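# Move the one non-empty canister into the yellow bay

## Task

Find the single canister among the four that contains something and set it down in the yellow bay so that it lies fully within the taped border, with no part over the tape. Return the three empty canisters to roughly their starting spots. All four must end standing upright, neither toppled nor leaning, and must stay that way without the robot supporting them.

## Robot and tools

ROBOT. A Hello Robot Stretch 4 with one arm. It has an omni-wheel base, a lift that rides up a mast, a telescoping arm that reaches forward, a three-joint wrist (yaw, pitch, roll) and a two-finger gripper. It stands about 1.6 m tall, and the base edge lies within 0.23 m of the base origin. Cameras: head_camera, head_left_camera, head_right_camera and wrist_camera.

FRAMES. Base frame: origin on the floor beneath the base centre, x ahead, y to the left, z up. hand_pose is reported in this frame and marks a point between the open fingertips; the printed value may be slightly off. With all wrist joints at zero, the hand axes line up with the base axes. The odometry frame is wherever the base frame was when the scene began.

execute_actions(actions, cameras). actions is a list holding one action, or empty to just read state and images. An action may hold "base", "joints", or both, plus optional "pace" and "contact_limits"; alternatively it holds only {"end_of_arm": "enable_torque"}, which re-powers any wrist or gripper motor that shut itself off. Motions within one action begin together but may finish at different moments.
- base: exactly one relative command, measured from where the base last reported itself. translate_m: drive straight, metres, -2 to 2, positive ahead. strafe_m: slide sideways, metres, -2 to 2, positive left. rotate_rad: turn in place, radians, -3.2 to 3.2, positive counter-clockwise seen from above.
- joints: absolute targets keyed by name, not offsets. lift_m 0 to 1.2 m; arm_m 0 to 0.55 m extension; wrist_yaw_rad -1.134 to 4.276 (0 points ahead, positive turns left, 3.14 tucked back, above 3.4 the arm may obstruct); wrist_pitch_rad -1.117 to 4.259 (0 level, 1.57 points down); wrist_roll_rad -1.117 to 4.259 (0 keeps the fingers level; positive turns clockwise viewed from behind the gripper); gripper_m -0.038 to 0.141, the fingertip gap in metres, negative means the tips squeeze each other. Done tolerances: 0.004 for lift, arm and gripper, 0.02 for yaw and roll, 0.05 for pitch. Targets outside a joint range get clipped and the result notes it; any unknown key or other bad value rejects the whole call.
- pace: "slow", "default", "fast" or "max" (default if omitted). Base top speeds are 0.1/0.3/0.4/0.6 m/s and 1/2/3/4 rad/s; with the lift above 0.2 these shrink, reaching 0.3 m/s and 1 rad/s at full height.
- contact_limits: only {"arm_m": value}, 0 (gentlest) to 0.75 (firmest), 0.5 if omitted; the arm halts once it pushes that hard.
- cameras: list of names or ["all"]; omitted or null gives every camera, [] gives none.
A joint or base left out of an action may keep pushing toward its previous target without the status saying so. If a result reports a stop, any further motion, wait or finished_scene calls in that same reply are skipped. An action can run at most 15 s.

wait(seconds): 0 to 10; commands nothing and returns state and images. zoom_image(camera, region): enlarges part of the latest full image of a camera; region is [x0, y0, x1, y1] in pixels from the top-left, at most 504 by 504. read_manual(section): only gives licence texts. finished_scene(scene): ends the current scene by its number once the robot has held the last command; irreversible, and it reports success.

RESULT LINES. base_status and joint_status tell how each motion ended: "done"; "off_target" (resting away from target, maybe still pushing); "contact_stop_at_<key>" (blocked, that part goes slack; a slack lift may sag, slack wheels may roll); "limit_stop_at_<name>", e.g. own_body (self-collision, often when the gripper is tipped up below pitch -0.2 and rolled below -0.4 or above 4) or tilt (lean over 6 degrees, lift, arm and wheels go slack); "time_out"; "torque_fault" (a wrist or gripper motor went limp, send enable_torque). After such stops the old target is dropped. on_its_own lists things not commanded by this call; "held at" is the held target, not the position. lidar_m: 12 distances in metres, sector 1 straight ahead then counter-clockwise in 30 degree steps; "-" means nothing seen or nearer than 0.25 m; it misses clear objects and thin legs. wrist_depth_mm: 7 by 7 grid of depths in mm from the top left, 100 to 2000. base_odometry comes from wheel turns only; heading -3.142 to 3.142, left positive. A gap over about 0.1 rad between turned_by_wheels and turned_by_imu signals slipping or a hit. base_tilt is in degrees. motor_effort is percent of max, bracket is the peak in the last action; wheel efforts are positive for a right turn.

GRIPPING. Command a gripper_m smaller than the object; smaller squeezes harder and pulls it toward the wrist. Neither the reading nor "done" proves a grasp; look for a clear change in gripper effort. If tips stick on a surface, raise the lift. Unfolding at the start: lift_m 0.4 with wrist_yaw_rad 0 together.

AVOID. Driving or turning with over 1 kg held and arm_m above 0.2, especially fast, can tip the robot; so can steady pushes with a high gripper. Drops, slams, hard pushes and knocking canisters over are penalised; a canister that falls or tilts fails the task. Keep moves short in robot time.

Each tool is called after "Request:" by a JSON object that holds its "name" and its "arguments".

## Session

Request:
{"name": "execute_actions", "arguments": {"actions": []}}

Scene clock: 0.00 s.
base_odometry: x=+0.000 y=+0.000 heading=+0.000 (m, m, rad; odometry frame)
turned_by_wheels: +0.000 (rad since the last result)
turned_by_imu: +0.000 (rad since the last result)
base_tilt: forward=-0.3 right=+0.0 (deg)
lidar_m: 1.69 1.69 0.85 1.65 1.69 0.94 2.04 2.04 1.03 1.58 0.90 0.86
base_status: not commanded
joint_positions: lift_m=+0.150 arm_m=-0.002 wrist_yaw_rad=+3.081 wrist_pitch_rad=-0.018 wrist_roll_rad=+0.004 gripper_m=+0.057
joint_status: not commanded
motor_effort: lift_m=+19 arm_m=+0 wrist_yaw_rad=+1 wrist_pitch_rad=-6 wrist_roll_rad=+0 gripper_m=-1 wheel_0=+0 wheel_1=+0 wheel_2=+0 (%)
hand_pose: x=-0.1137 y=+0.1047 z=+0.3332 quat_wxyz=(+0.030, +0.009, +0.002, +1.000) (m; base frame)
wrist_depth_mm: - 144 - - - - - / - 124 179 - - - - / - 125 172 - - - - / 111 145 240 - - - - / 222 1983 - - 1138 1042 - / 1042 1308 202 1255 197 1042 1160 / 820 854 866 113 854 778 854
pictures: head_camera, head_left_camera, head_right_camera, wrist_camera
Images, in order (width x height): head_camera 420x560, head_left_camera 420x672, head_right_camera 420x672, wrist_camera 616x392.

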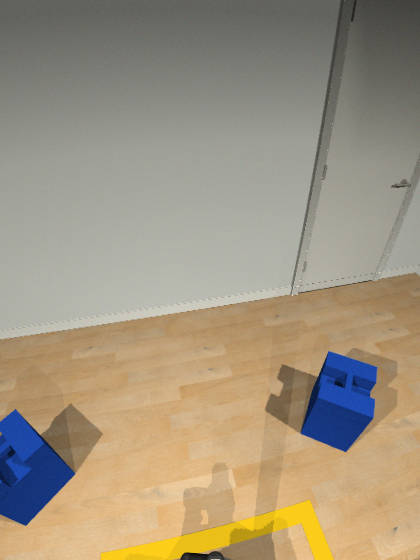

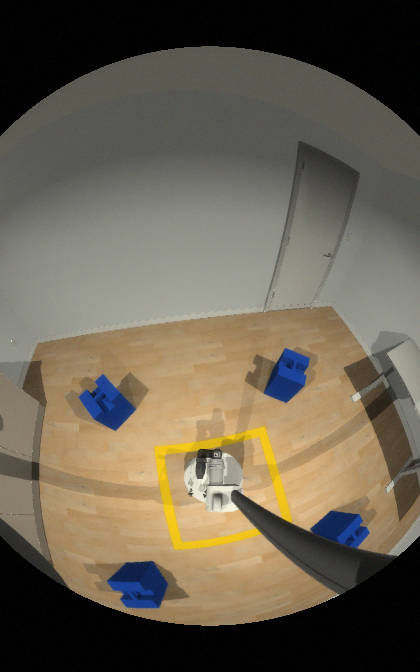

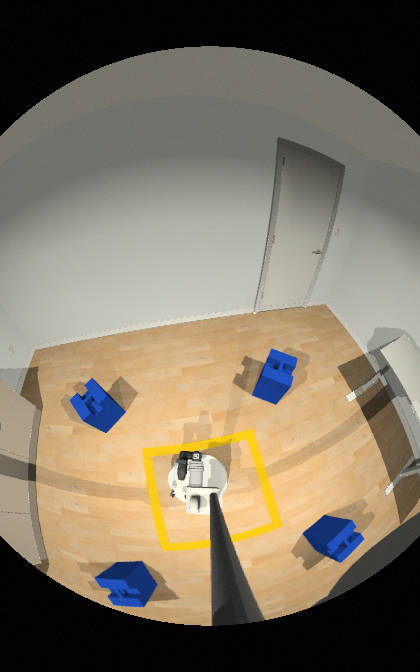

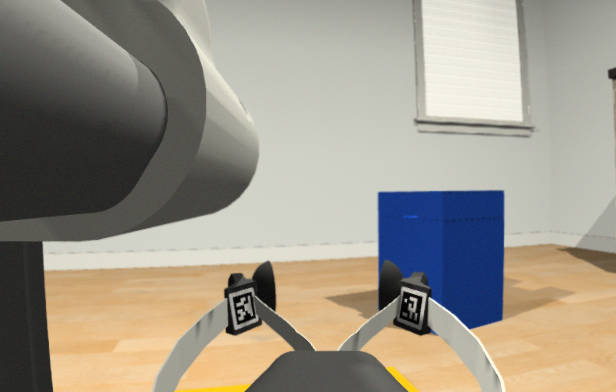

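Request:
{"name": "zoom_image", "arguments": {"camera": "head_camera", "region": [260, 330, 420, 490]}}

Request:
{"name": "zoom_image", "arguments": {"camera": "head_left_camera", "region": [60, 360, 180, 460]}}

Request:
{"name": "zoom_image", "arguments": {"camera": "head_right_camera", "region": [60, 400, 380, 630]}}

Region (260, 330, 420, 490) of head_camera's 420x560 image, scaled by 3.150, with more detail than that image has.

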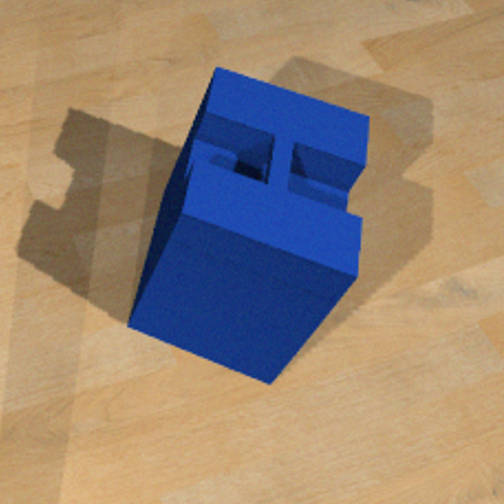

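Region (60, 360, 180, 460) of head_left_camera's 420x672 image, scaled by 4.200, with more detail than that image has.

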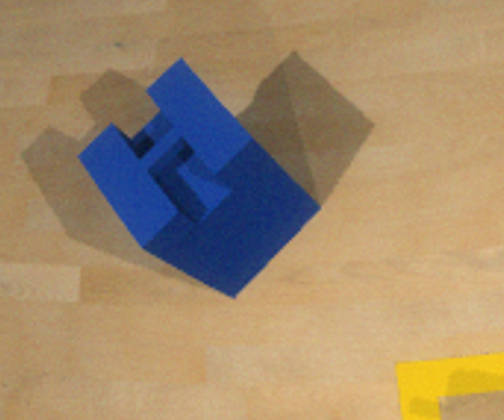

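Region (60, 400, 380, 630) of head_right_camera's 420x672 image, scaled by 1.575, with more detail than that image has; it fills the top 362 rows of this view, and the rest is white.

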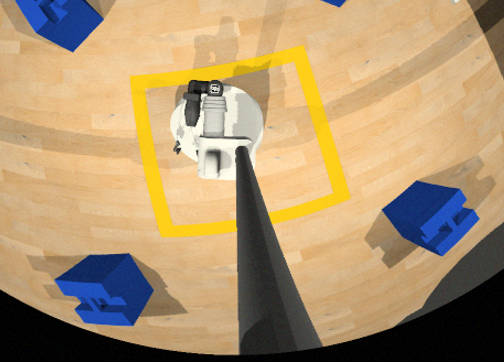

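Request:
{"name": "execute_actions", "arguments": {"actions": [{"base": {"rotate_rad": 1.15}, "joints": {"lift_m": 0.2, "wrist_yaw_rad": 0, "gripper_m": -0.01, "arm_m": 0.28}, "pace": "fast"}], "cameras": ["head_camera", "wrist_camera"]}}

Scene clock: 34.47 s.
base_odometry: x=+0.000 y=+0.000 heading=+1.150 (m, m, rad; odometry frame)
turned_by_wheels: +1.150 (rad since the last result)
turned_by_imu: +1.156 (rad since the last result)
base_tilt: forward=-0.3 right=+0.0 (deg)
lidar_m: 0.83 1.65 1.71 0.96 2.02 1.14 1.04 1.60 0.89 0.85 1.69 1.72
base_status: done
joint_positions: lift_m=+0.200 arm_m=+0.279 wrist_yaw_rad=+0.000 wrist_pitch_rad=-0.018 wrist_roll_rad=+0.004 gripper_m=-0.010
joint_status: all done
motor_effort: lift_m=+23(26) arm_m=+8(9) wrist_yaw_rad=+0(4) wrist_pitch_rad=-7(6) wrist_roll_rad=-1(0) gripper_m=-11(11) wheel_0=-2(8) wheel_1=-1(8) wheel_2=-1(9) (%)
hand_pose: x=+0.7380 y=-0.0873 z=+0.3831 quat_wxyz=(+1.000, +0.002, -0.009, +0.000) (m; base frame)
wrist_depth_mm: 1098 1708 - - 1756 1397 1205 / 1098 1205 - - 1808 1430 1182 / 1098 1182 - - 1756 1430 1182 / 1078 1205 - - 1808 1397 1205 / 1098 1182 392 477 349 1397 1205 / 1138 1229 384 204 189 1308 1160 / 991 931 377 113 343 831 917
pictures: head_camera, wrist_camera
Images, in order (width x height): head_camera 420x560, wrist_camera 616x392.

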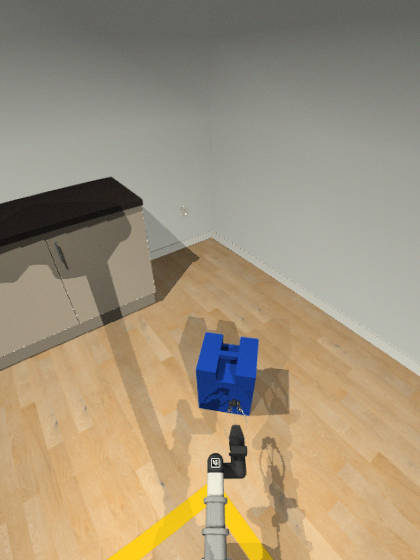

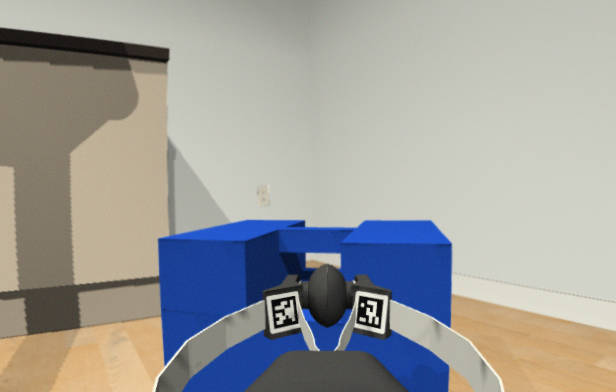

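Request:
{"name": "execute_actions", "arguments": {"actions": [{"joints": {"lift_m": 0.01, "arm_m": 0.38}, "pace": "fast"}], "cameras": ["wrist_camera"]}}

Scene clock: 38.67 s.
base_odometry: x=+0.000 y=+0.000 heading=+1.150 (m, m, rad; odometry frame)
turned_by_wheels: +0.000 (rad since the last result)
turned_by_imu: +0.002 (rad since the last result)
base_tilt: forward=-0.4 right=+0.0 (deg)
lidar_m: 0.83 1.61 1.67 0.95 2.02 1.17 1.00 1.58 0.87 0.82 1.70 1.72
base_status: not commanded
joint_positions: lift_m=+0.010 arm_m=+0.379 wrist_yaw_rad=+0.000 wrist_pitch_rad=-0.018 wrist_roll_rad=+0.004 gripper_m=-0.010
joint_status: all done
motor_effort: lift_m=+16(20) arm_m=+8(8) wrist_yaw_rad=+0(1) wrist_pitch_rad=-6(7) wrist_roll_rad=+1(2) gripper_m=-10(10) wheel_0=-2(2) wheel_1=-1(1) wheel_2=-1(1) (%)
hand_pose: x=+0.8379 y=-0.0874 z=+0.1937 quat_wxyz=(+1.000, +0.002, -0.009, +0.000) (m; base frame)
wrist_depth_mm: 1025 290 287 - 244 238 1138 / 1025 291 281 362 246 236 1138 / 1025 293 273 260 247 238 1138 / 1025 293 276 260 247 238 1118 / 1078 294 277 260 248 240 1098 / 778 296 277 204 189 240 741 / 554 297 271 113 247 236 525
pictures: wrist_camera
Images, in order (width x height): wrist_camera 616x392.

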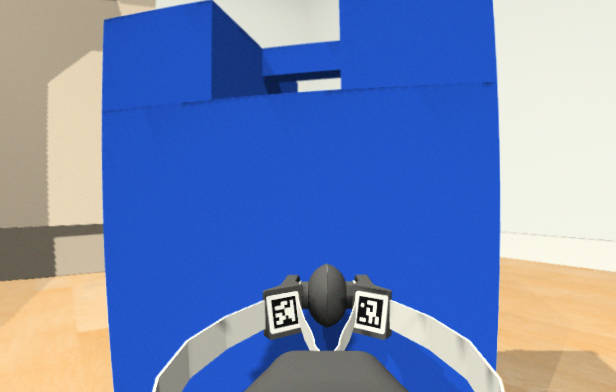

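Request:
{"name": "execute_actions", "arguments": {"actions": [{"joints": {"arm_m": 0.425}, "pace": "slow", "contact_limits": {"arm_m": 0.2}}], "cameras": ["wrist_camera"]}}

Scene clock: 42.30 s.
base_odometry: x=+0.000 y=+0.000 heading=+1.150 (m, m, rad; odometry frame)
turned_by_wheels: +0.000 (rad since the last result)
turned_by_imu: +0.002 (rad since the last result)
base_tilt: forward=-0.4 right=+0.0 (deg)
lidar_m: 0.86 1.64 1.69 0.98 2.00 1.17 1.03 1.57 0.88 0.85 1.69 1.72
base_status: not commanded
joint_positions: lift_m=+0.010 arm_m=+0.423 wrist_yaw_rad=-0.001 wrist_pitch_rad=-0.018 wrist_roll_rad=+0.004 gripper_m=-0.010
joint_status: all done
motor_effort: lift_m=+16(16) arm_m=+9(10) wrist_yaw_rad=+3(3) wrist_pitch_rad=-6(6) wrist_roll_rad=+2(1) gripper_m=-6(9) wheel_0=-2(2) wheel_1=-1(1) wheel_2=-1(1) (%)
contact_limits: arm_m 0.2
hand_pose: x=+0.8827 y=-0.0876 z=+0.1937 quat_wxyz=(+1.000, +0.002, -0.009, +0.000) (m; base frame)
wrist_depth_mm: 991 266 282 355 225 217 1118 / 991 267 256 241 226 217 1118 / 991 266 252 239 228 216 1098 / 1008 268 252 240 228 219 1098 / 1060 268 253 238 229 219 1078 / 788 271 253 204 189 220 732 / 549 272 249 113 229 215 525
pictures: wrist_camera
Images, in order (width x height): wrist_camera 616x392.

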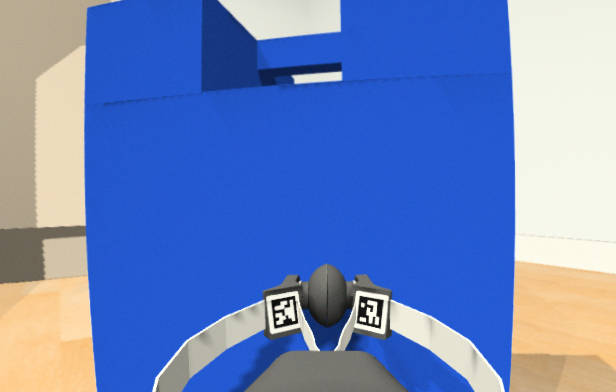

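Request:
{"name": "execute_actions", "arguments": {"actions": [{"base": {"rotate_rad": -1.74}, "joints": {"arm_m": 0.33}, "pace": "fast"}], "cameras": ["head_camera", "wrist_camera"]}}

Scene clock: 48.77 s.
base_odometry: x=+0.000 y=+0.000 heading=-0.590 (m, m, rad; odometry frame)
turned_by_wheels: -1.740 (rad since the last result)
turned_by_imu: -1.744 (rad since the last result)
base_tilt: forward=-0.4 right=+0.0 (deg)
lidar_m: 0.86 1.69 1.69 0.88 0.91 1.64 0.98 1.11 2.02 1.03 1.58 1.57
base_status: done
joint_positions: lift_m=+0.010 arm_m=+0.331 wrist_yaw_rad=+0.000 wrist_pitch_rad=-0.018 wrist_roll_rad=+0.004 gripper_m=-0.010
joint_status: all done
motor_effort: lift_m=+17(17) arm_m=-8(8) wrist_yaw_rad=+0(5) wrist_pitch_rad=-6(7) wrist_roll_rad=+0(3) gripper_m=-11(11) wheel_0=+0(7) wheel_1=+0(10) wheel_2=+0(12) (%)
hand_pose: x=+0.7908 y=-0.0875 z=+0.1935 quat_wxyz=(+1.000, +0.002, -0.009, +0.000) (m; base frame)
wrist_depth_mm: 1138 1336 319 322 325 1756 1661 / 1160 1308 319 322 327 1756 1576 / 1138 1366 317 322 329 1756 1661 / 1160 1308 319 324 329 1756 1661 / 1160 1308 320 324 329 1042 1336 / 768 788 317 204 189 676 723 / 554 539 320 113 329 402 525
pictures: head_camera, wrist_camera
Images, in order (width x height): head_camera 420x560, wrist_camera 616x392.

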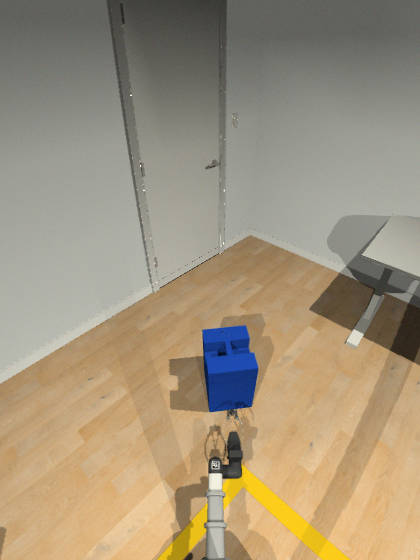

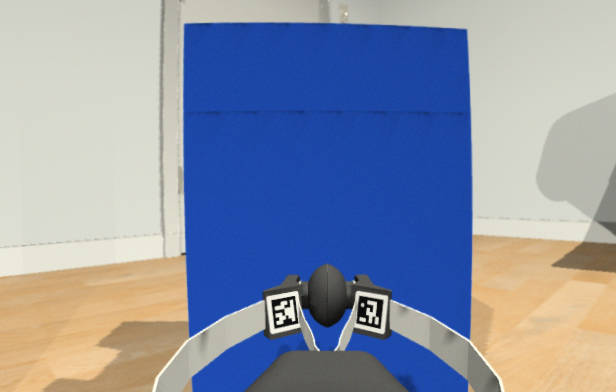

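Request:
{"name": "execute_actions", "arguments": {"actions": [{"joints": {"arm_m": 0.443}, "contact_limits": {"arm_m": 0.3}}], "cameras": ["wrist_camera", "head_right_camera"]}}

Scene clock: 69.83 s.
base_odometry: x=+0.000 y=+0.000 heading=-0.590 (m, m, rad; odometry frame)
turned_by_wheels: +0.000 (rad since the last result)
turned_by_imu: +0.002 (rad since the last result)
base_tilt: forward=-0.3 right=+0.0 (deg)
lidar_m: 0.88 1.69 1.71 0.85 0.91 1.67 0.97 1.08 2.03 1.00 1.57 1.57
base_status: not commanded
joint_positions: lift_m=+0.010 arm_m=+0.441 wrist_yaw_rad=-0.001 wrist_pitch_rad=-0.018 wrist_roll_rad=+0.004 gripper_m=-0.010
joint_status: all done
motor_effort: lift_m=+17(17) arm_m=+9(12) wrist_yaw_rad=+2(4) wrist_pitch_rad=-5(7) wrist_roll_rad=+2(0) gripper_m=-8(10) wheel_0=+0(0) wheel_1=+0(0) wheel_2=+0(0) (%)
contact_limits: arm_m 0.3
hand_pose: x=+0.9008 y=-0.0876 z=+0.1936 quat_wxyz=(+1.000, +0.002, -0.009, +0.000) (m; base frame)
wrist_depth_mm: 1098 699 230 236 238 244 1537 / 1098 229 232 236 238 245 1499 / 1118 229 230 236 240 244 1576 / 1098 229 232 236 241 246 1576 / 1078 1118 231 237 241 247 1336 / 768 661 232 204 189 247 732 / 554 488 233 113 242 246 521
pictures: head_right_camera, wrist_camera
Images, in order (width x height): head_right_camera 420x672, wrist_camera 616x392.

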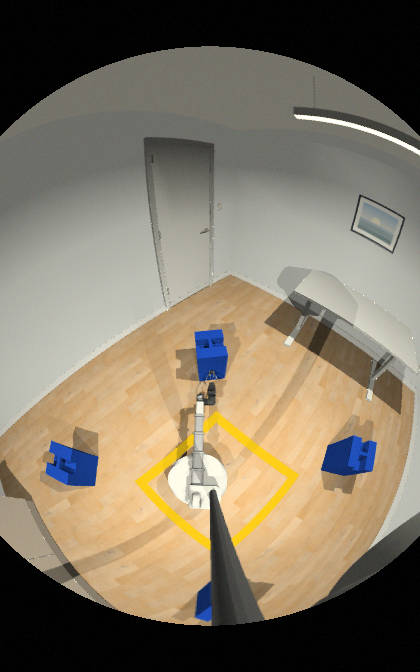

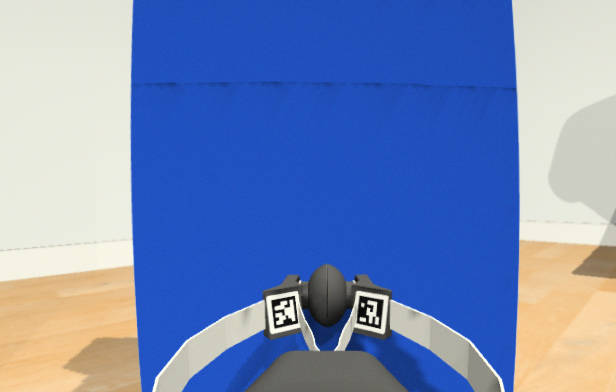

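Request:
{"name": "zoom_image", "arguments": {"camera": "head_right_camera", "region": [280, 410, 400, 510]}}

Region (280, 410, 400, 510) of head_right_camera's 420x672 image, scaled by 4.200, with more detail than that image has.

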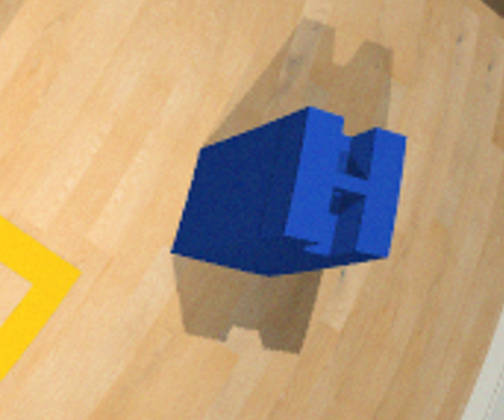

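Request:
{"name": "execute_actions", "arguments": {"actions": [{"base": {"rotate_rad": -1.52}, "joints": {"arm_m": 0.42}, "pace": "fast"}], "cameras": ["head_camera", "wrist_camera"]}}

Scene clock: 128.17 s.
base_odometry: x=+0.000 y=+0.000 heading=-2.110 (m, m, rad; odometry frame)
turned_by_wheels: -1.520 (rad since the last result)
turned_by_imu: -1.523 (rad since the last result)
base_tilt: forward=-0.3 right=+0.0 (deg)
lidar_m: 1.03 1.57 0.94 0.87 1.70 1.71 0.86 1.67 1.67 0.96 1.20 2.03
base_status: done
joint_positions: lift_m=+0.010 arm_m=+0.421 wrist_yaw_rad=+0.000 wrist_pitch_rad=-0.018 wrist_roll_rad=+0.004 gripper_m=-0.010
joint_status: all done
motor_effort: lift_m=+17(17) arm_m=-9(4) wrist_yaw_rad=+1(3) wrist_pitch_rad=-6(6) wrist_roll_rad=+1(1) gripper_m=-8(9) wheel_0=+1(9) wheel_1=+1(8) wheel_2=+1(10) (%)
hand_pose: x=+0.8808 y=-0.0875 z=+0.1936 quat_wxyz=(+1.000, +0.002, -0.009, +0.000) (m; base frame)
wrist_depth_mm: 1060 1756 - - 1808 1464 1308 / 1499 1397 508 407 539 1499 1281 / 1618 1808 480 404 459 1499 1281 / 1708 1863 480 407 459 1499 1281 / 1499 1499 484 415 459 1366 1205 / 778 778 488 204 189 759 732 / 549 544 452 113 462 484 521
pictures: head_camera, wrist_camera
Images, in order (width x height): head_camera 420x560, wrist_camera 616x392.

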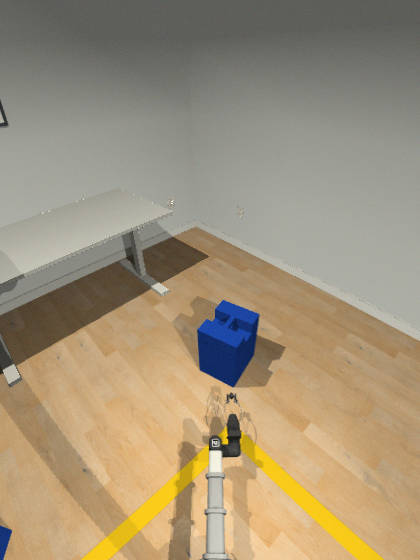

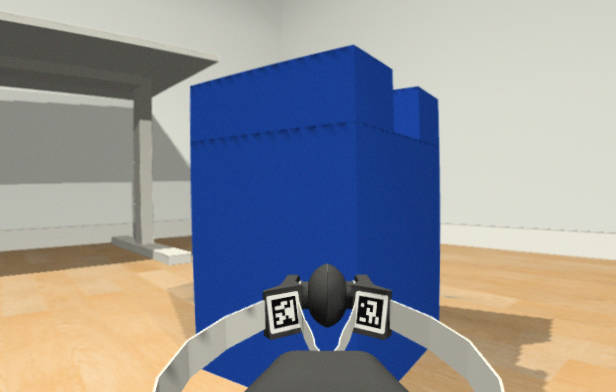

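Request:
{"name": "execute_actions", "arguments": {"actions": [{"base": {"translate_m": 0.06}, "joints": {"arm_m": 0.542}, "contact_limits": {"arm_m": 0.3}}], "cameras": ["head_camera", "wrist_camera"]}}

Scene clock: 135.13 s.
base_odometry: x=-0.031 y=-0.051 heading=-2.108 (m, m, rad; odometry frame)
turned_by_wheels: +0.002 (rad since the last result)
turned_by_imu: +0.004 (rad since the last result)
base_tilt: forward=-0.3 right=-0.1 (deg)
lidar_m: 0.97 1.52 1.55 0.84 1.74 1.74 0.91 1.70 1.71 0.97 1.95 1.97
base_status: done
joint_positions: lift_m=+0.010 arm_m=+0.534 wrist_yaw_rad=+0.007 wrist_pitch_rad=-0.017 wrist_roll_rad=+0.004 gripper_m=-0.010
joint_status: arm_m contact_stop (moved +0.112 of +0.121)
on_its_own: arm_m is slack since a contact_stop (your +0.542 is given up); wrist_yaw_rad is at rest, and its effort (-20) is outside its rest range (-13 to +13)
motor_effort: lift_m=+17(17) arm_m=+0(18) wrist_yaw_rad=-20(27) wrist_pitch_rad=-9(9) wrist_roll_rad=+2(0) gripper_m=-6(7) wheel_0=+12(19) wheel_1=+7(11) wheel_2=+3(7) (%)
contact_limits: arm_m 0.3
hand_pose: x=+0.9939 y=-0.0853 z=+0.1933 quat_wxyz=(+1.000, +0.002, -0.008, +0.004) (m; base frame)
wrist_depth_mm: 1042 1042 286 244 221 1336 1205 / 1499 1255 287 247 222 1281 1160 / 1537 1336 287 246 223 442 1205 / 1537 1336 290 248 224 436 1205 / 1464 1098 290 249 225 439 1160 / 768 707 285 203 188 449 723 / 549 512 276 113 218 469 517
pictures: head_camera, wrist_camera
Images, in order (width x height): head_camera 420x560, wrist_camera 616x392.

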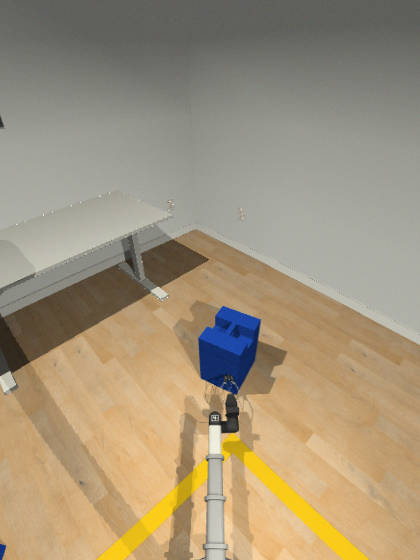

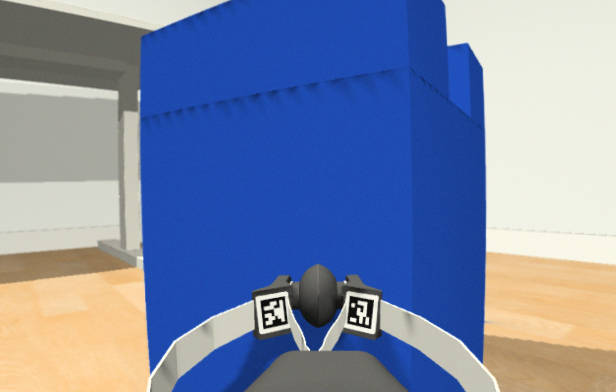

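Request:
{"name": "execute_actions", "arguments": {"actions": [{"joints": {"arm_m": 0.47}, "pace": "fast"}], "cameras": ["wrist_camera"]}}

Request:
{"name": "execute_actions", "arguments": {"actions": [{"base": {"rotate_rad": -0.42}, "pace": "fast"}], "cameras": ["head_camera", "wrist_camera"]}}

Scene clock: 196.57 s.
base_odometry: x=-0.031 y=-0.051 heading=-2.110 (m, m, rad; odometry frame)
turned_by_wheels: -0.002 (rad since the last result)
turned_by_imu: +0.000 (rad since the last result)
base_tilt: forward=-0.3 right=+0.0 (deg)
lidar_m: 0.95 1.55 1.53 0.87 1.74 1.74 0.92 1.70 1.71 0.95 1.99 1.96
base_status: not commanded
joint_positions: lift_m=+0.010 arm_m=+0.471 wrist_yaw_rad=+0.000 wrist_pitch_rad=-0.018 wrist_roll_rad=+0.004 gripper_m=-0.010
joint_status: all done
motor_effort: lift_m=+17(17) arm_m=-8(8) wrist_yaw_rad=+1(21) wrist_pitch_rad=-7(9) wrist_roll_rad=+0(0) gripper_m=-8(12) wheel_0=-1(12) wheel_1=+0(7) wheel_2=-1(3) (%)
hand_pose: x=+0.9308 y=-0.0875 z=+0.1935 quat_wxyz=(+1.000, +0.002, -0.009, +0.000) (m; base frame)
wrist_depth_mm: 1025 1160 - 306 307 1397 1205 / 1464 1366 355 306 303 1366 1229 / 1618 1661 355 306 301 1366 1229 / 1618 1756 359 306 300 1366 1205 / 1537 1308 359 309 300 1205 1160 / 768 778 364 204 188 741 732 / 549 530 338 113 303 469 525
pictures: wrist_camera
Images, in order (width x height): wrist_camera 616x392.

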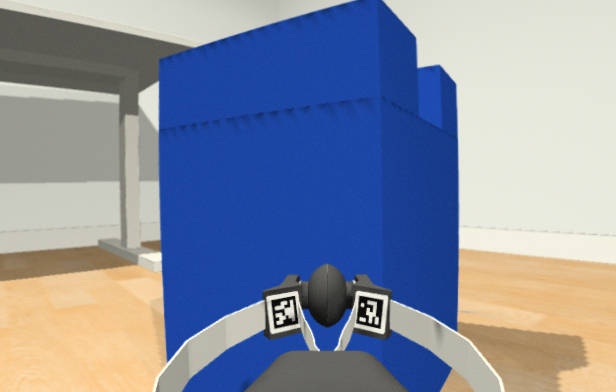

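Scene clock: 197.60 s.
base_odometry: x=-0.031 y=-0.051 heading=-2.530 (m, m, rad; odometry frame)
turned_by_wheels: -0.420 (rad since the last result)
turned_by_imu: -0.421 (rad since the last result)
base_tilt: forward=-0.4 right=+0.0 (deg)
lidar_m: 1.10 1.00 1.52 0.91 0.87 1.74 1.76 0.93 1.69 1.75 0.98 1.97
base_status: done
joint_positions: lift_m=+0.010 arm_m=+0.471 wrist_yaw_rad=+0.000 wrist_pitch_rad=-0.018 wrist_roll_rad=+0.004 gripper_m=-0.010
joint_status: not commanded
motor_effort: lift_m=+17(17) arm_m=-8(8) wrist_yaw_rad=+1(3) wrist_pitch_rad=-8(7) wrist_roll_rad=-1(2) gripper_m=-8(10) wheel_0=+1(11) wheel_1=+1(9) wheel_2=+1(10) (%)
hand_pose: x=+0.9307 y=-0.0875 z=+0.1935 quat_wxyz=(+1.000, +0.002, -0.009, +0.000) (m; base frame)
wrist_depth_mm: - 1808 1576 1397 1281 1160 1098 / 1921 1863 1618 1430 1308 1160 1060 / 484 1808 1661 1464 1281 1160 1098 / 484 1863 1618 1464 1308 1182 1098 / 484 1499 1499 1366 1281 1160 1098 / 477 788 798 204 189 759 723 / 469 535 496 113 525 484 525
pictures: head_camera, wrist_camera
Images, in order (width x height): head_camera 420x560, wrist_camera 616x392.

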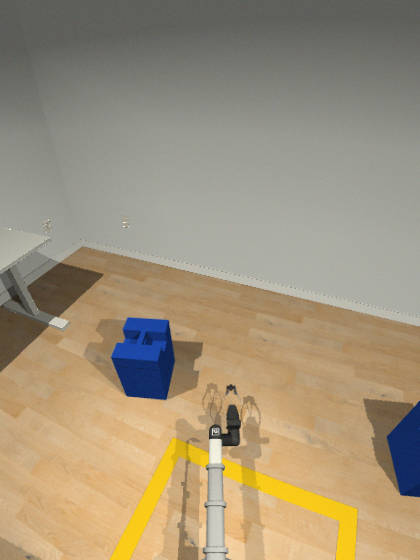

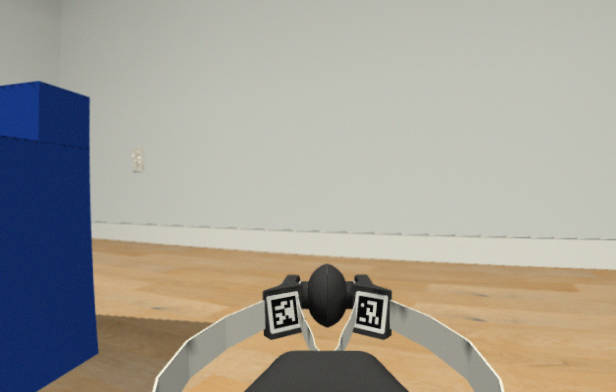

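Request:
{"name": "execute_actions", "arguments": {"actions": [{"base": {"translate_m": 0.645}, "joints": {"arm_m": 0.55, "wrist_yaw_rad": 0.75}, "pace": "fast"}], "cameras": ["head_camera", "head_left_camera"]}}

Scene clock: 203.23 s.
base_odometry: x=-0.559 y=-0.422 heading=-2.530 (m, m, rad; odometry frame)
turned_by_wheels: +0.000 (rad since the last result)
turned_by_imu: +0.000 (rad since the last result)
base_tilt: forward=-0.4 right=+0.1 (deg)
lidar_m: 1.40 0.41 0.40 1.30 1.25 1.26 1.55 1.52 1.94 0.89 1.54 1.35
base_status: done
joint_positions: lift_m=+0.010 arm_m=+0.547 wrist_yaw_rad=+0.750 wrist_pitch_rad=-0.018 wrist_roll_rad=+0.004 gripper_m=-0.010
joint_status: all done
joint sent to its limit — the command would take arm_m past its upper limit, so that joint was sent only as far as its limit.
motor_effort: lift_m=+17(17) arm_m=+8(11) wrist_yaw_rad=+0(7) wrist_pitch_rad=-7(8) wrist_roll_rad=-1(1) gripper_m=-10(8) wheel_0=-2(3) wheel_1=-1(6) wheel_2=+0(10) (%)
hand_pose: x=+0.9882 y=+0.1326 z=+0.1935 quat_wxyz=(+0.930, +0.005, -0.008, +0.366) (m; base frame)
wrist_depth_mm: 1138 1618 1808 1661 1060 759 627 / 1430 1661 1808 1661 1060 778 634 / 1537 1708 1756 1661 1078 768 634 / 1576 1756 1808 1661 1060 778 634 / 1281 1576 1576 1397 1060 778 634 / 768 788 788 204 188 707 609 / 554 549 504 113 521 480 521
pictures: head_camera, head_left_camera
Images, in order (width x height): head_camera 420x560, head_left_camera 420x672.

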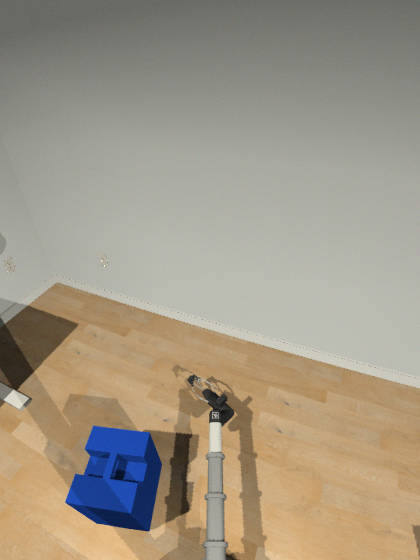

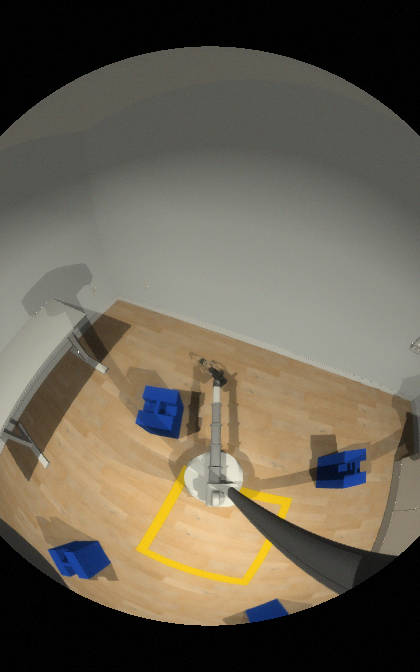

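Request:
{"name": "zoom_image", "arguments": {"camera": "head_camera", "region": [50, 360, 250, 560]}}

Region (50, 360, 250, 560) of head_camera's 420x560 image, scaled by 2.520, with more detail than that image has.

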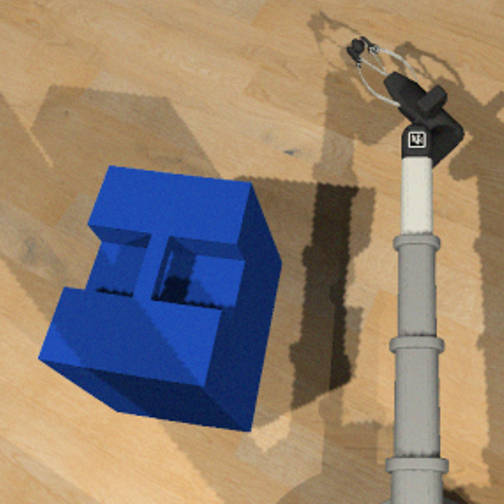

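Request:
{"name": "execute_actions", "arguments": {"actions": [{"base": {"rotate_rad": 0.31}, "joints": {"wrist_yaw_rad": 1.5}}], "cameras": ["head_camera", "wrist_camera"]}}

Scene clock: 228.03 s.
base_odometry: x=-0.559 y=-0.422 heading=-2.220 (m, m, rad; odometry frame)
turned_by_wheels: +0.310 (rad since the last result)
turned_by_imu: +0.313 (rad since the last result)
base_tilt: forward=-0.3 right=+0.1 (deg)
lidar_m: 0.51 0.41 1.28 1.42 1.22 2.33 1.50 1.97 0.89 0.93 1.40 1.37
base_status: done
joint_positions: lift_m=+0.010 arm_m=+0.547 wrist_yaw_rad=+1.500 wrist_pitch_rad=-0.018 wrist_roll_rad=+0.004 gripper_m=-0.010
joint_status: all done
motor_effort: lift_m=+17(17) arm_m=+8(8) wrist_yaw_rad=+0(11) wrist_pitch_rad=-6(7) wrist_roll_rad=+1(0) gripper_m=-8(9) wheel_0=-1(9) wheel_1=-1(9) wheel_2=+0(7) (%)
hand_pose: x=+0.8251 y=+0.2815 z=+0.1935 quat_wxyz=(+0.732, +0.007, -0.005, +0.682) (m; base frame)
wrist_depth_mm: 161 203 - 1118 1060 1025 1118 / 162 205 1499 1499 1618 1464 1281 / 163 204 - - 1708 1499 1308 / 163 204 - - 1708 1464 1308 / 162 204 1576 1576 1464 1229 1255 / 161 202 741 204 189 759 732 / 160 197 375 113 525 488 525
pictures: head_camera, wrist_camera
Images, in order (width x height): head_camera 420x560, wrist_camera 616x392.

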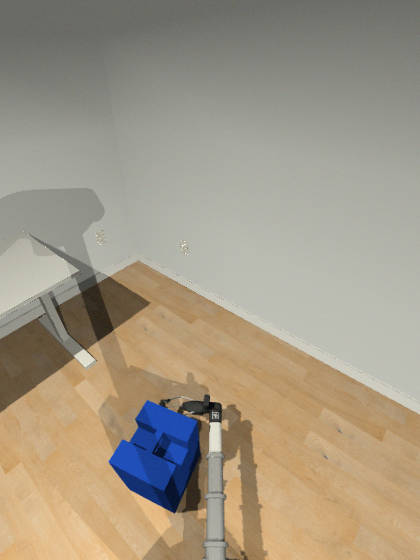

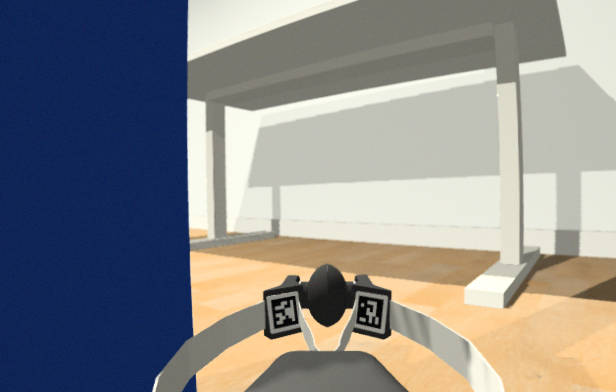

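Request:
{"name": "zoom_image", "arguments": {"camera": "head_camera", "region": [90, 380, 250, 540]}}

Region (90, 380, 250, 540) of head_camera's 420x560 image, scaled by 3.150, with more detail than that image has.

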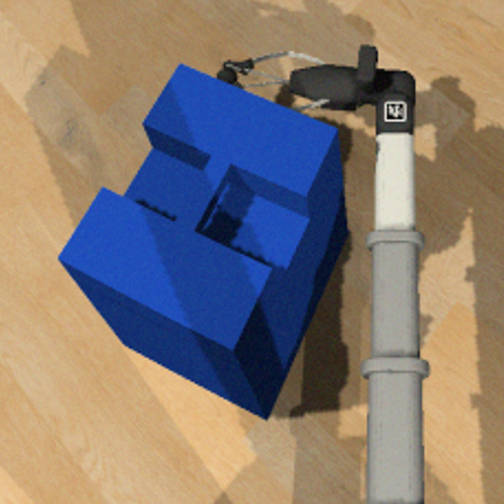

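Request:
{"name": "execute_actions", "arguments": {"actions": [{"base": {"strafe_m": 0.035}, "joints": {"wrist_yaw_rad": 1.63, "arm_m": 0.47}, "pace": "slow", "contact_limits": {"arm_m": 0.3}}], "cameras": ["head_camera", "wrist_camera"]}}

Scene clock: 242.00 s.
torque_fault: wrist_yaw_rad switched itself off since the last result.
base_odometry: x=-0.531 y=-0.443 heading=-2.221 (m, m, rad; odometry frame)
turned_by_wheels: +0.000 (rad since the last result)
turned_by_imu: +0.002 (rad since the last result)
base_tilt: forward=-0.3 right=+0.0 (deg)
lidar_m: 0.46 0.37 1.29 1.43 1.21 2.30 1.54 2.00 0.92 0.96 1.39 1.39
base_status: done
joint_positions: lift_m=+0.010 arm_m=+0.472 wrist_yaw_rad=+1.448 wrist_pitch_rad=-0.017 wrist_roll_rad=+0.004 gripper_m=-0.010
joint_status: wrist_yaw_rad torque_fault (moved -0.052 of +0.130); the others done
on_its_own: wrist_yaw_rad is off since a torque_fault, until you send "end_of_arm": "enable_torque" (your +1.630 is given up)
motor_effort: lift_m=+17(17) arm_m=-8(19) wrist_yaw_rad=+0(99) wrist_pitch_rad=-7(10) wrist_roll_rad=+3(0) gripper_m=-7(11) wheel_0=-2(8) wheel_1=-1(7) wheel_2=-1(3) (%)
contact_limits: arm_m 0.3
hand_pose: x=+0.7644 y=+0.2756 z=+0.1934 quat_wxyz=(+0.749, +0.007, -0.005, +0.662) (m; base frame)
wrist_depth_mm: - 114 159 1042 1078 1025 1098 / - 114 160 1464 1661 1464 1308 / - 114 160 1921 1708 1464 1336 / - 114 159 1921 1708 1499 1366 / - 114 158 1537 1499 1229 1308 / - 113 157 204 189 750 732 / - 113 154 113 521 484 525
pictures: head_camera, wrist_camera
Images, in order (width x height): head_camera 420x560, wrist_camera 616x392.

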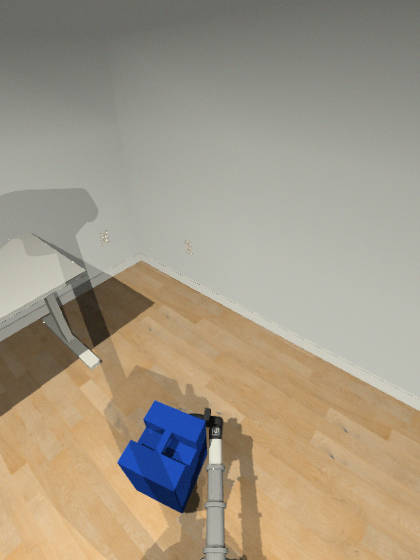

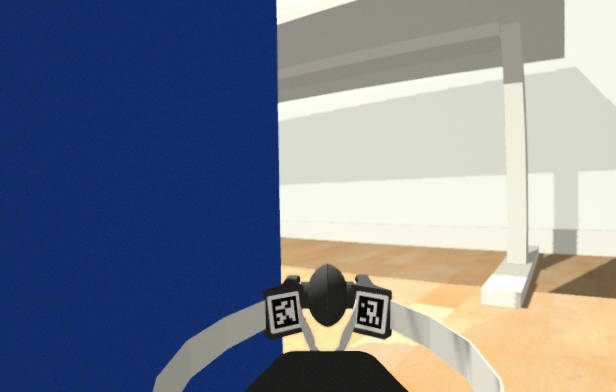

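Request:
{"name": "execute_actions", "arguments": {"actions": [{"end_of_arm": "enable_torque"}], "cameras": []}}

Request:
{"name": "execute_actions", "arguments": {"actions": [{"base": {"strafe_m": -0.25}, "joints": {"wrist_yaw_rad": 0.0, "lift_m": 0.2}, "pace": "fast"}], "cameras": ["head_camera", "head_left_camera"]}}

Scene clock: 292.37 s.
base_odometry: x=-0.531 y=-0.443 heading=-2.221 (m, m, rad; odometry frame)
turned_by_wheels: +0.000 (rad since the last result)
turned_by_imu: +0.001 (rad since the last result)
base_tilt: forward=-0.3 right=+0.0 (deg)
lidar_m: 0.45 0.37 1.27 1.38 1.20 2.32 1.55 1.99 0.93 0.98 1.39 1.39
base_status: not commanded
joint_positions: lift_m=+0.010 arm_m=+0.472 wrist_yaw_rad=+1.448 wrist_pitch_rad=-0.017 wrist_roll_rad=+0.004 gripper_m=-0.010
joint_status: not commanded
end_of_arm: enable_torque: each motor that was off is on again
on_its_own: wrist_yaw_rad is held at +1.448, not at your +1.630, since a torque_fault
motor_effort: lift_m=+17(17) arm_m=-8(8) wrist_yaw_rad=+0(0) wrist_pitch_rad=-7(8) wrist_roll_rad=+2(1) gripper_m=-9(8) wheel_0=-2(2) wheel_1=-1(1) wheel_2=-1(1) (%)
hand_pose: x=+0.7644 y=+0.2756 z=+0.1934 quat_wxyz=(+0.749, +0.007, -0.005, +0.662) (m; base frame)
wrist_depth_mm: - 113 159 1060 1078 1060 1098 / - 114 159 1464 1618 1430 1308 / - 115 160 1921 1708 1464 1336 / - 114 159 1921 1661 1464 1336 / - 114 158 1537 1499 1255 1255 / - 113 157 204 189 750 732 / - 113 155 113 525 484 525
pictures: none
No camera images: the call's "cameras" was empty. Leave "cameras" out to get every camera's image.

Scene clock: 294.20 s.
base_odometry: x=-0.730 y=-0.292 heading=-2.220 (m, m, rad; odometry frame)
turned_by_wheels: +0.000 (rad since the last result)
turned_by_imu: +0.002 (rad since the last result)
base_tilt: forward=-0.2 right=+0.0 (deg)
lidar_m: 1.40 0.54 0.51 1.64 1.40 2.49 1.53 1.80 0.69 1.52 1.25 1.22
base_status: done
joint_positions: lift_m=+0.200 arm_m=+0.471 wrist_yaw_rad=+0.000 wrist_pitch_rad=-0.018 wrist_roll_rad=+0.004 gripper_m=-0.010
joint_status: all done
motor_effort: lift_m=+23(26) arm_m=-8(9) wrist_yaw_rad=-1(6) wrist_pitch_rad=-7(7) wrist_roll_rad=+1(1) gripper_m=-9(11) wheel_0=+0(9) wheel_1=+1(7) wheel_2=+0(1) (%)
hand_pose: x=+0.9308 y=-0.0874 z=+0.3830 quat_wxyz=(+1.000, +0.002, -0.009, +0.000) (m; base frame)
wrist_depth_mm: 1576 1576 1118 891 732 627 554 / 1618 1576 1160 904 750 627 559 / 1576 1576 1160 917 741 627 559 / 1661 1576 1160 904 741 634 559 / 1618 1576 1160 904 759 640 564 / 1366 1366 1138 204 190 640 559 / 991 976 866 113 741 597 569
pictures: head_camera, head_left_camera
Images, in order (width x height): head_camera 420x560, head_left_camera 420x672.

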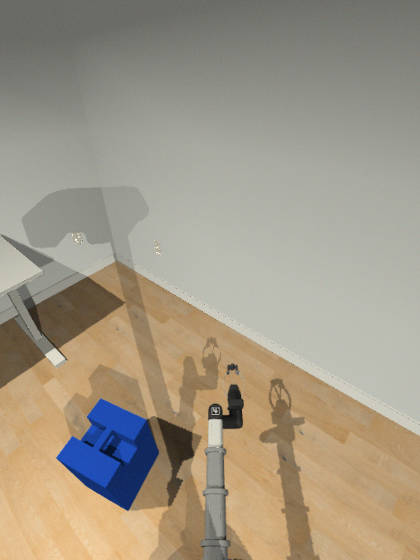

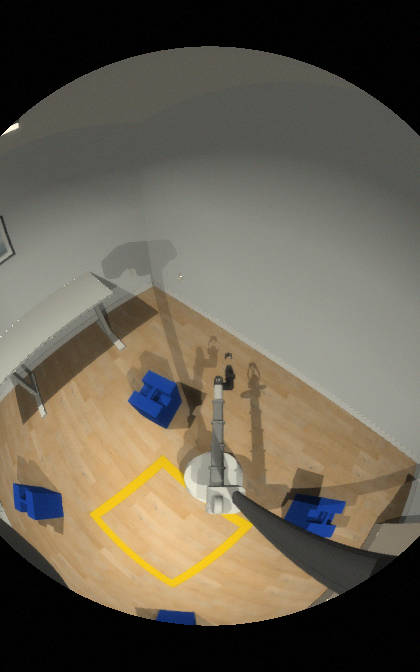

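Request:
{"name": "zoom_image", "arguments": {"camera": "head_camera", "region": [40, 370, 240, 530]}}

Region (40, 370, 240, 530) of head_camera's 420x560 image, scaled by 2.520, with more detail than that image has; it fills the top 403 rows of this view, and the rest is white.

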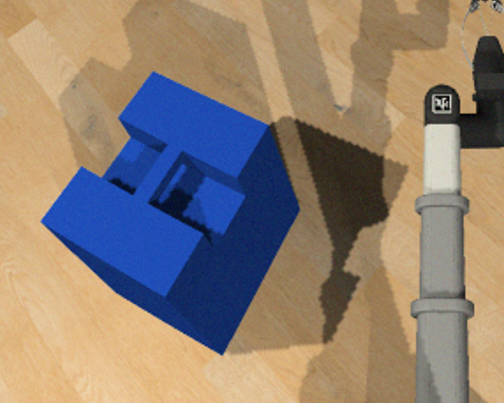

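Request:
{"name": "execute_actions", "arguments": {"actions": [{"base": {"translate_m": 0.99}, "joints": {"arm_m": 0.0, "wrist_yaw_rad": 0.6}, "pace": "max"}], "cameras": ["head_left_camera"]}}

Scene clock: 308.37 s.
base_odometry: x=-1.329 y=-1.080 heading=-2.221 (m, m, rad; odometry frame)
turned_by_wheels: +0.000 (rad since the last result)
turned_by_imu: -0.001 (rad since the last result)
base_tilt: forward=-0.3 right=+0.0 (deg)
lidar_m: 0.53 0.85 0.98 0.99 0.45 0.44 2.54 1.38 1.20 0.60 0.47 0.46
base_status: done
joint_positions: lift_m=+0.200 arm_m=+0.001 wrist_yaw_rad=+0.600 wrist_pitch_rad=-0.018 wrist_roll_rad=+0.004 gripper_m=-0.010
joint_status: all done
motor_effort: lift_m=+23(23) arm_m=-8(9) wrist_yaw_rad=+0(9) wrist_pitch_rad=-7(7) wrist_roll_rad=-1(2) gripper_m=-9(11) wheel_0=-1(7) wheel_1=+0(7) wheel_2=+0(14) (%)
hand_pose: x=+0.4598 y=+0.0907 z=+0.3831 quat_wxyz=(+0.955, +0.004, -0.008, +0.296) (m; base frame)
wrist_depth_mm: 1336 1397 1499 1118 580 382 303 / 1397 1430 1499 1160 585 387 306 / 1397 1464 1499 1160 591 389 309 / 1366 1430 1464 1205 591 392 310 / 1366 1397 1464 1205 603 394 312 / 1336 1397 1430 204 189 394 310 / 976 960 878 113 559 338 310
pictures: head_left_camera
Images, in order (width x height): head_left_camera 420x672.

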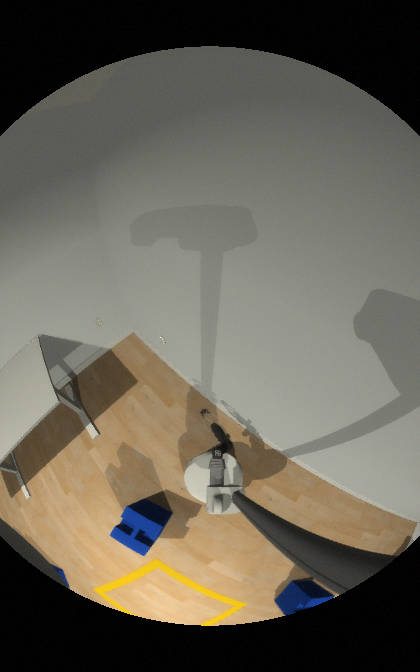

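Request:
{"name": "execute_actions", "arguments": {"actions": [{"base": {"strafe_m": 0.43}, "pace": "fast"}], "cameras": ["head_left_camera", "head_right_camera"]}}

Scene clock: 314.40 s.
base_odometry: x=-0.986 y=-1.340 heading=-2.221 (m, m, rad; odometry frame)
turned_by_wheels: +0.000 (rad since the last result)
turned_by_imu: +0.002 (rad since the last result)
base_tilt: forward=-0.3 right=+0.1 (deg)
lidar_m: 0.82 1.32 0.54 0.59 0.90 0.27 0.27 0.32 1.86 0.93 0.77 0.74
base_status: done
joint_positions: lift_m=+0.200 arm_m=+0.001 wrist_yaw_rad=+0.600 wrist_pitch_rad=-0.018 wrist_roll_rad=+0.004 gripper_m=-0.010
joint_status: not commanded
motor_effort: lift_m=+23(23) arm_m=-8(9) wrist_yaw_rad=+1(1) wrist_pitch_rad=-6(7) wrist_roll_rad=+2(1) gripper_m=-9(8) wheel_0=+1(10) wheel_1=+0(9) wheel_2=-1(2) (%)
hand_pose: x=+0.4598 y=+0.0907 z=+0.3831 quat_wxyz=(+0.955, +0.004, -0.008, +0.296) (m; base frame)
wrist_depth_mm: 1078 1138 1160 1229 1182 778 609 / 960 1118 1182 1229 1160 788 609 / 1060 1118 1160 1229 1205 788 615 / 1078 1138 1182 1229 1205 788 615 / 1098 1118 1182 1205 1205 788 621 / 1078 1098 1160 204 189 798 615 / 946 976 878 113 931 676 627
pictures: head_left_camera, head_right_camera
Images, in order (width x height): head_left_camera 420x672, head_right_camera 420x672.

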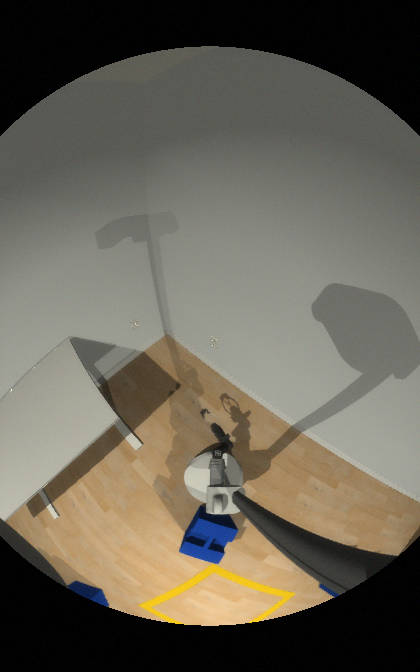

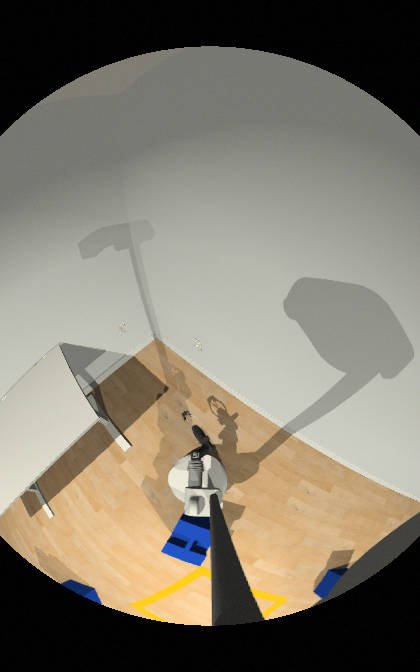

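Request:
{"name": "execute_actions", "arguments": {"actions": [{"base": {"translate_m": -0.2}, "pace": "slow"}], "cameras": ["head_left_camera"]}}

Scene clock: 319.73 s.
base_odometry: x=-0.866 y=-1.182 heading=-2.221 (m, m, rad; odometry frame)
turned_by_wheels: -0.001 (rad since the last result)
turned_by_imu: +0.003 (rad since the last result)
base_tilt: forward=-0.3 right=+0.0 (deg)
lidar_m: 1.00 1.45 0.65 0.73 1.16 0.25 0.25 1.54 1.51 1.12 0.89 0.90
base_status: done
joint_positions: lift_m=+0.200 arm_m=+0.001 wrist_yaw_rad=+0.600 wrist_pitch_rad=-0.018 wrist_roll_rad=+0.004 gripper_m=-0.010
joint_status: not commanded
motor_effort: lift_m=+21(23) arm_m=-8(9) wrist_yaw_rad=+1(1) wrist_pitch_rad=-6(6) wrist_roll_rad=+0(1) gripper_m=-10(13) wheel_0=-9(15) wheel_1=-10(13) wheel_2=+12(12) (%)
hand_pose: x=+0.4597 y=+0.0907 z=+0.3832 quat_wxyz=(+0.955, +0.004, -0.008, +0.296) (m; base frame)
wrist_depth_mm: 597 1229 1308 1366 1366 976 778 / 778 1118 1281 1336 1366 1025 788 / 831 1229 1308 1366 1397 1025 798 / 854 1229 1281 1366 1430 1025 768 / 820 1255 1308 1366 1397 1025 798 / 809 1205 1229 204 189 1008 788 / 917 960 891 113 931 878 788
pictures: head_left_camera
Images, in order (width x height): head_left_camera 420x672.

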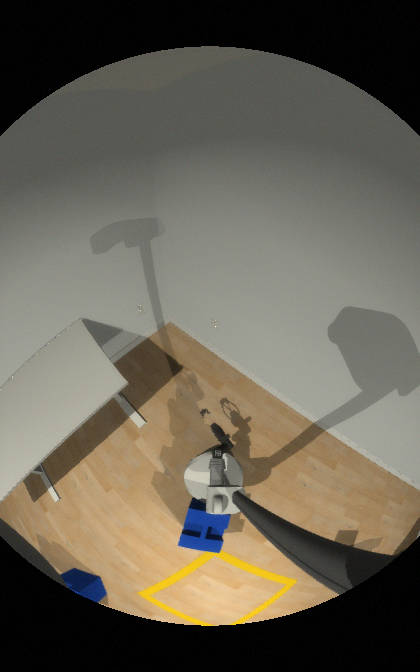

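Request:
{"name": "zoom_image", "arguments": {"camera": "head_left_camera", "region": [130, 440, 310, 630]}}

Region (130, 440, 310, 630) of head_left_camera's 420x672 image, scaled by 2.653, with more detail than that image has; it fills the left 477 columns of this view, and the rest is white.

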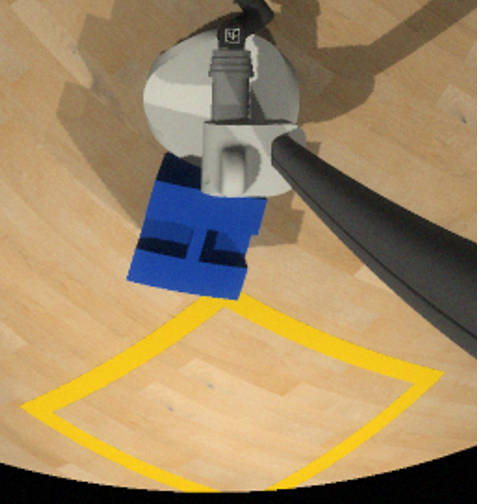

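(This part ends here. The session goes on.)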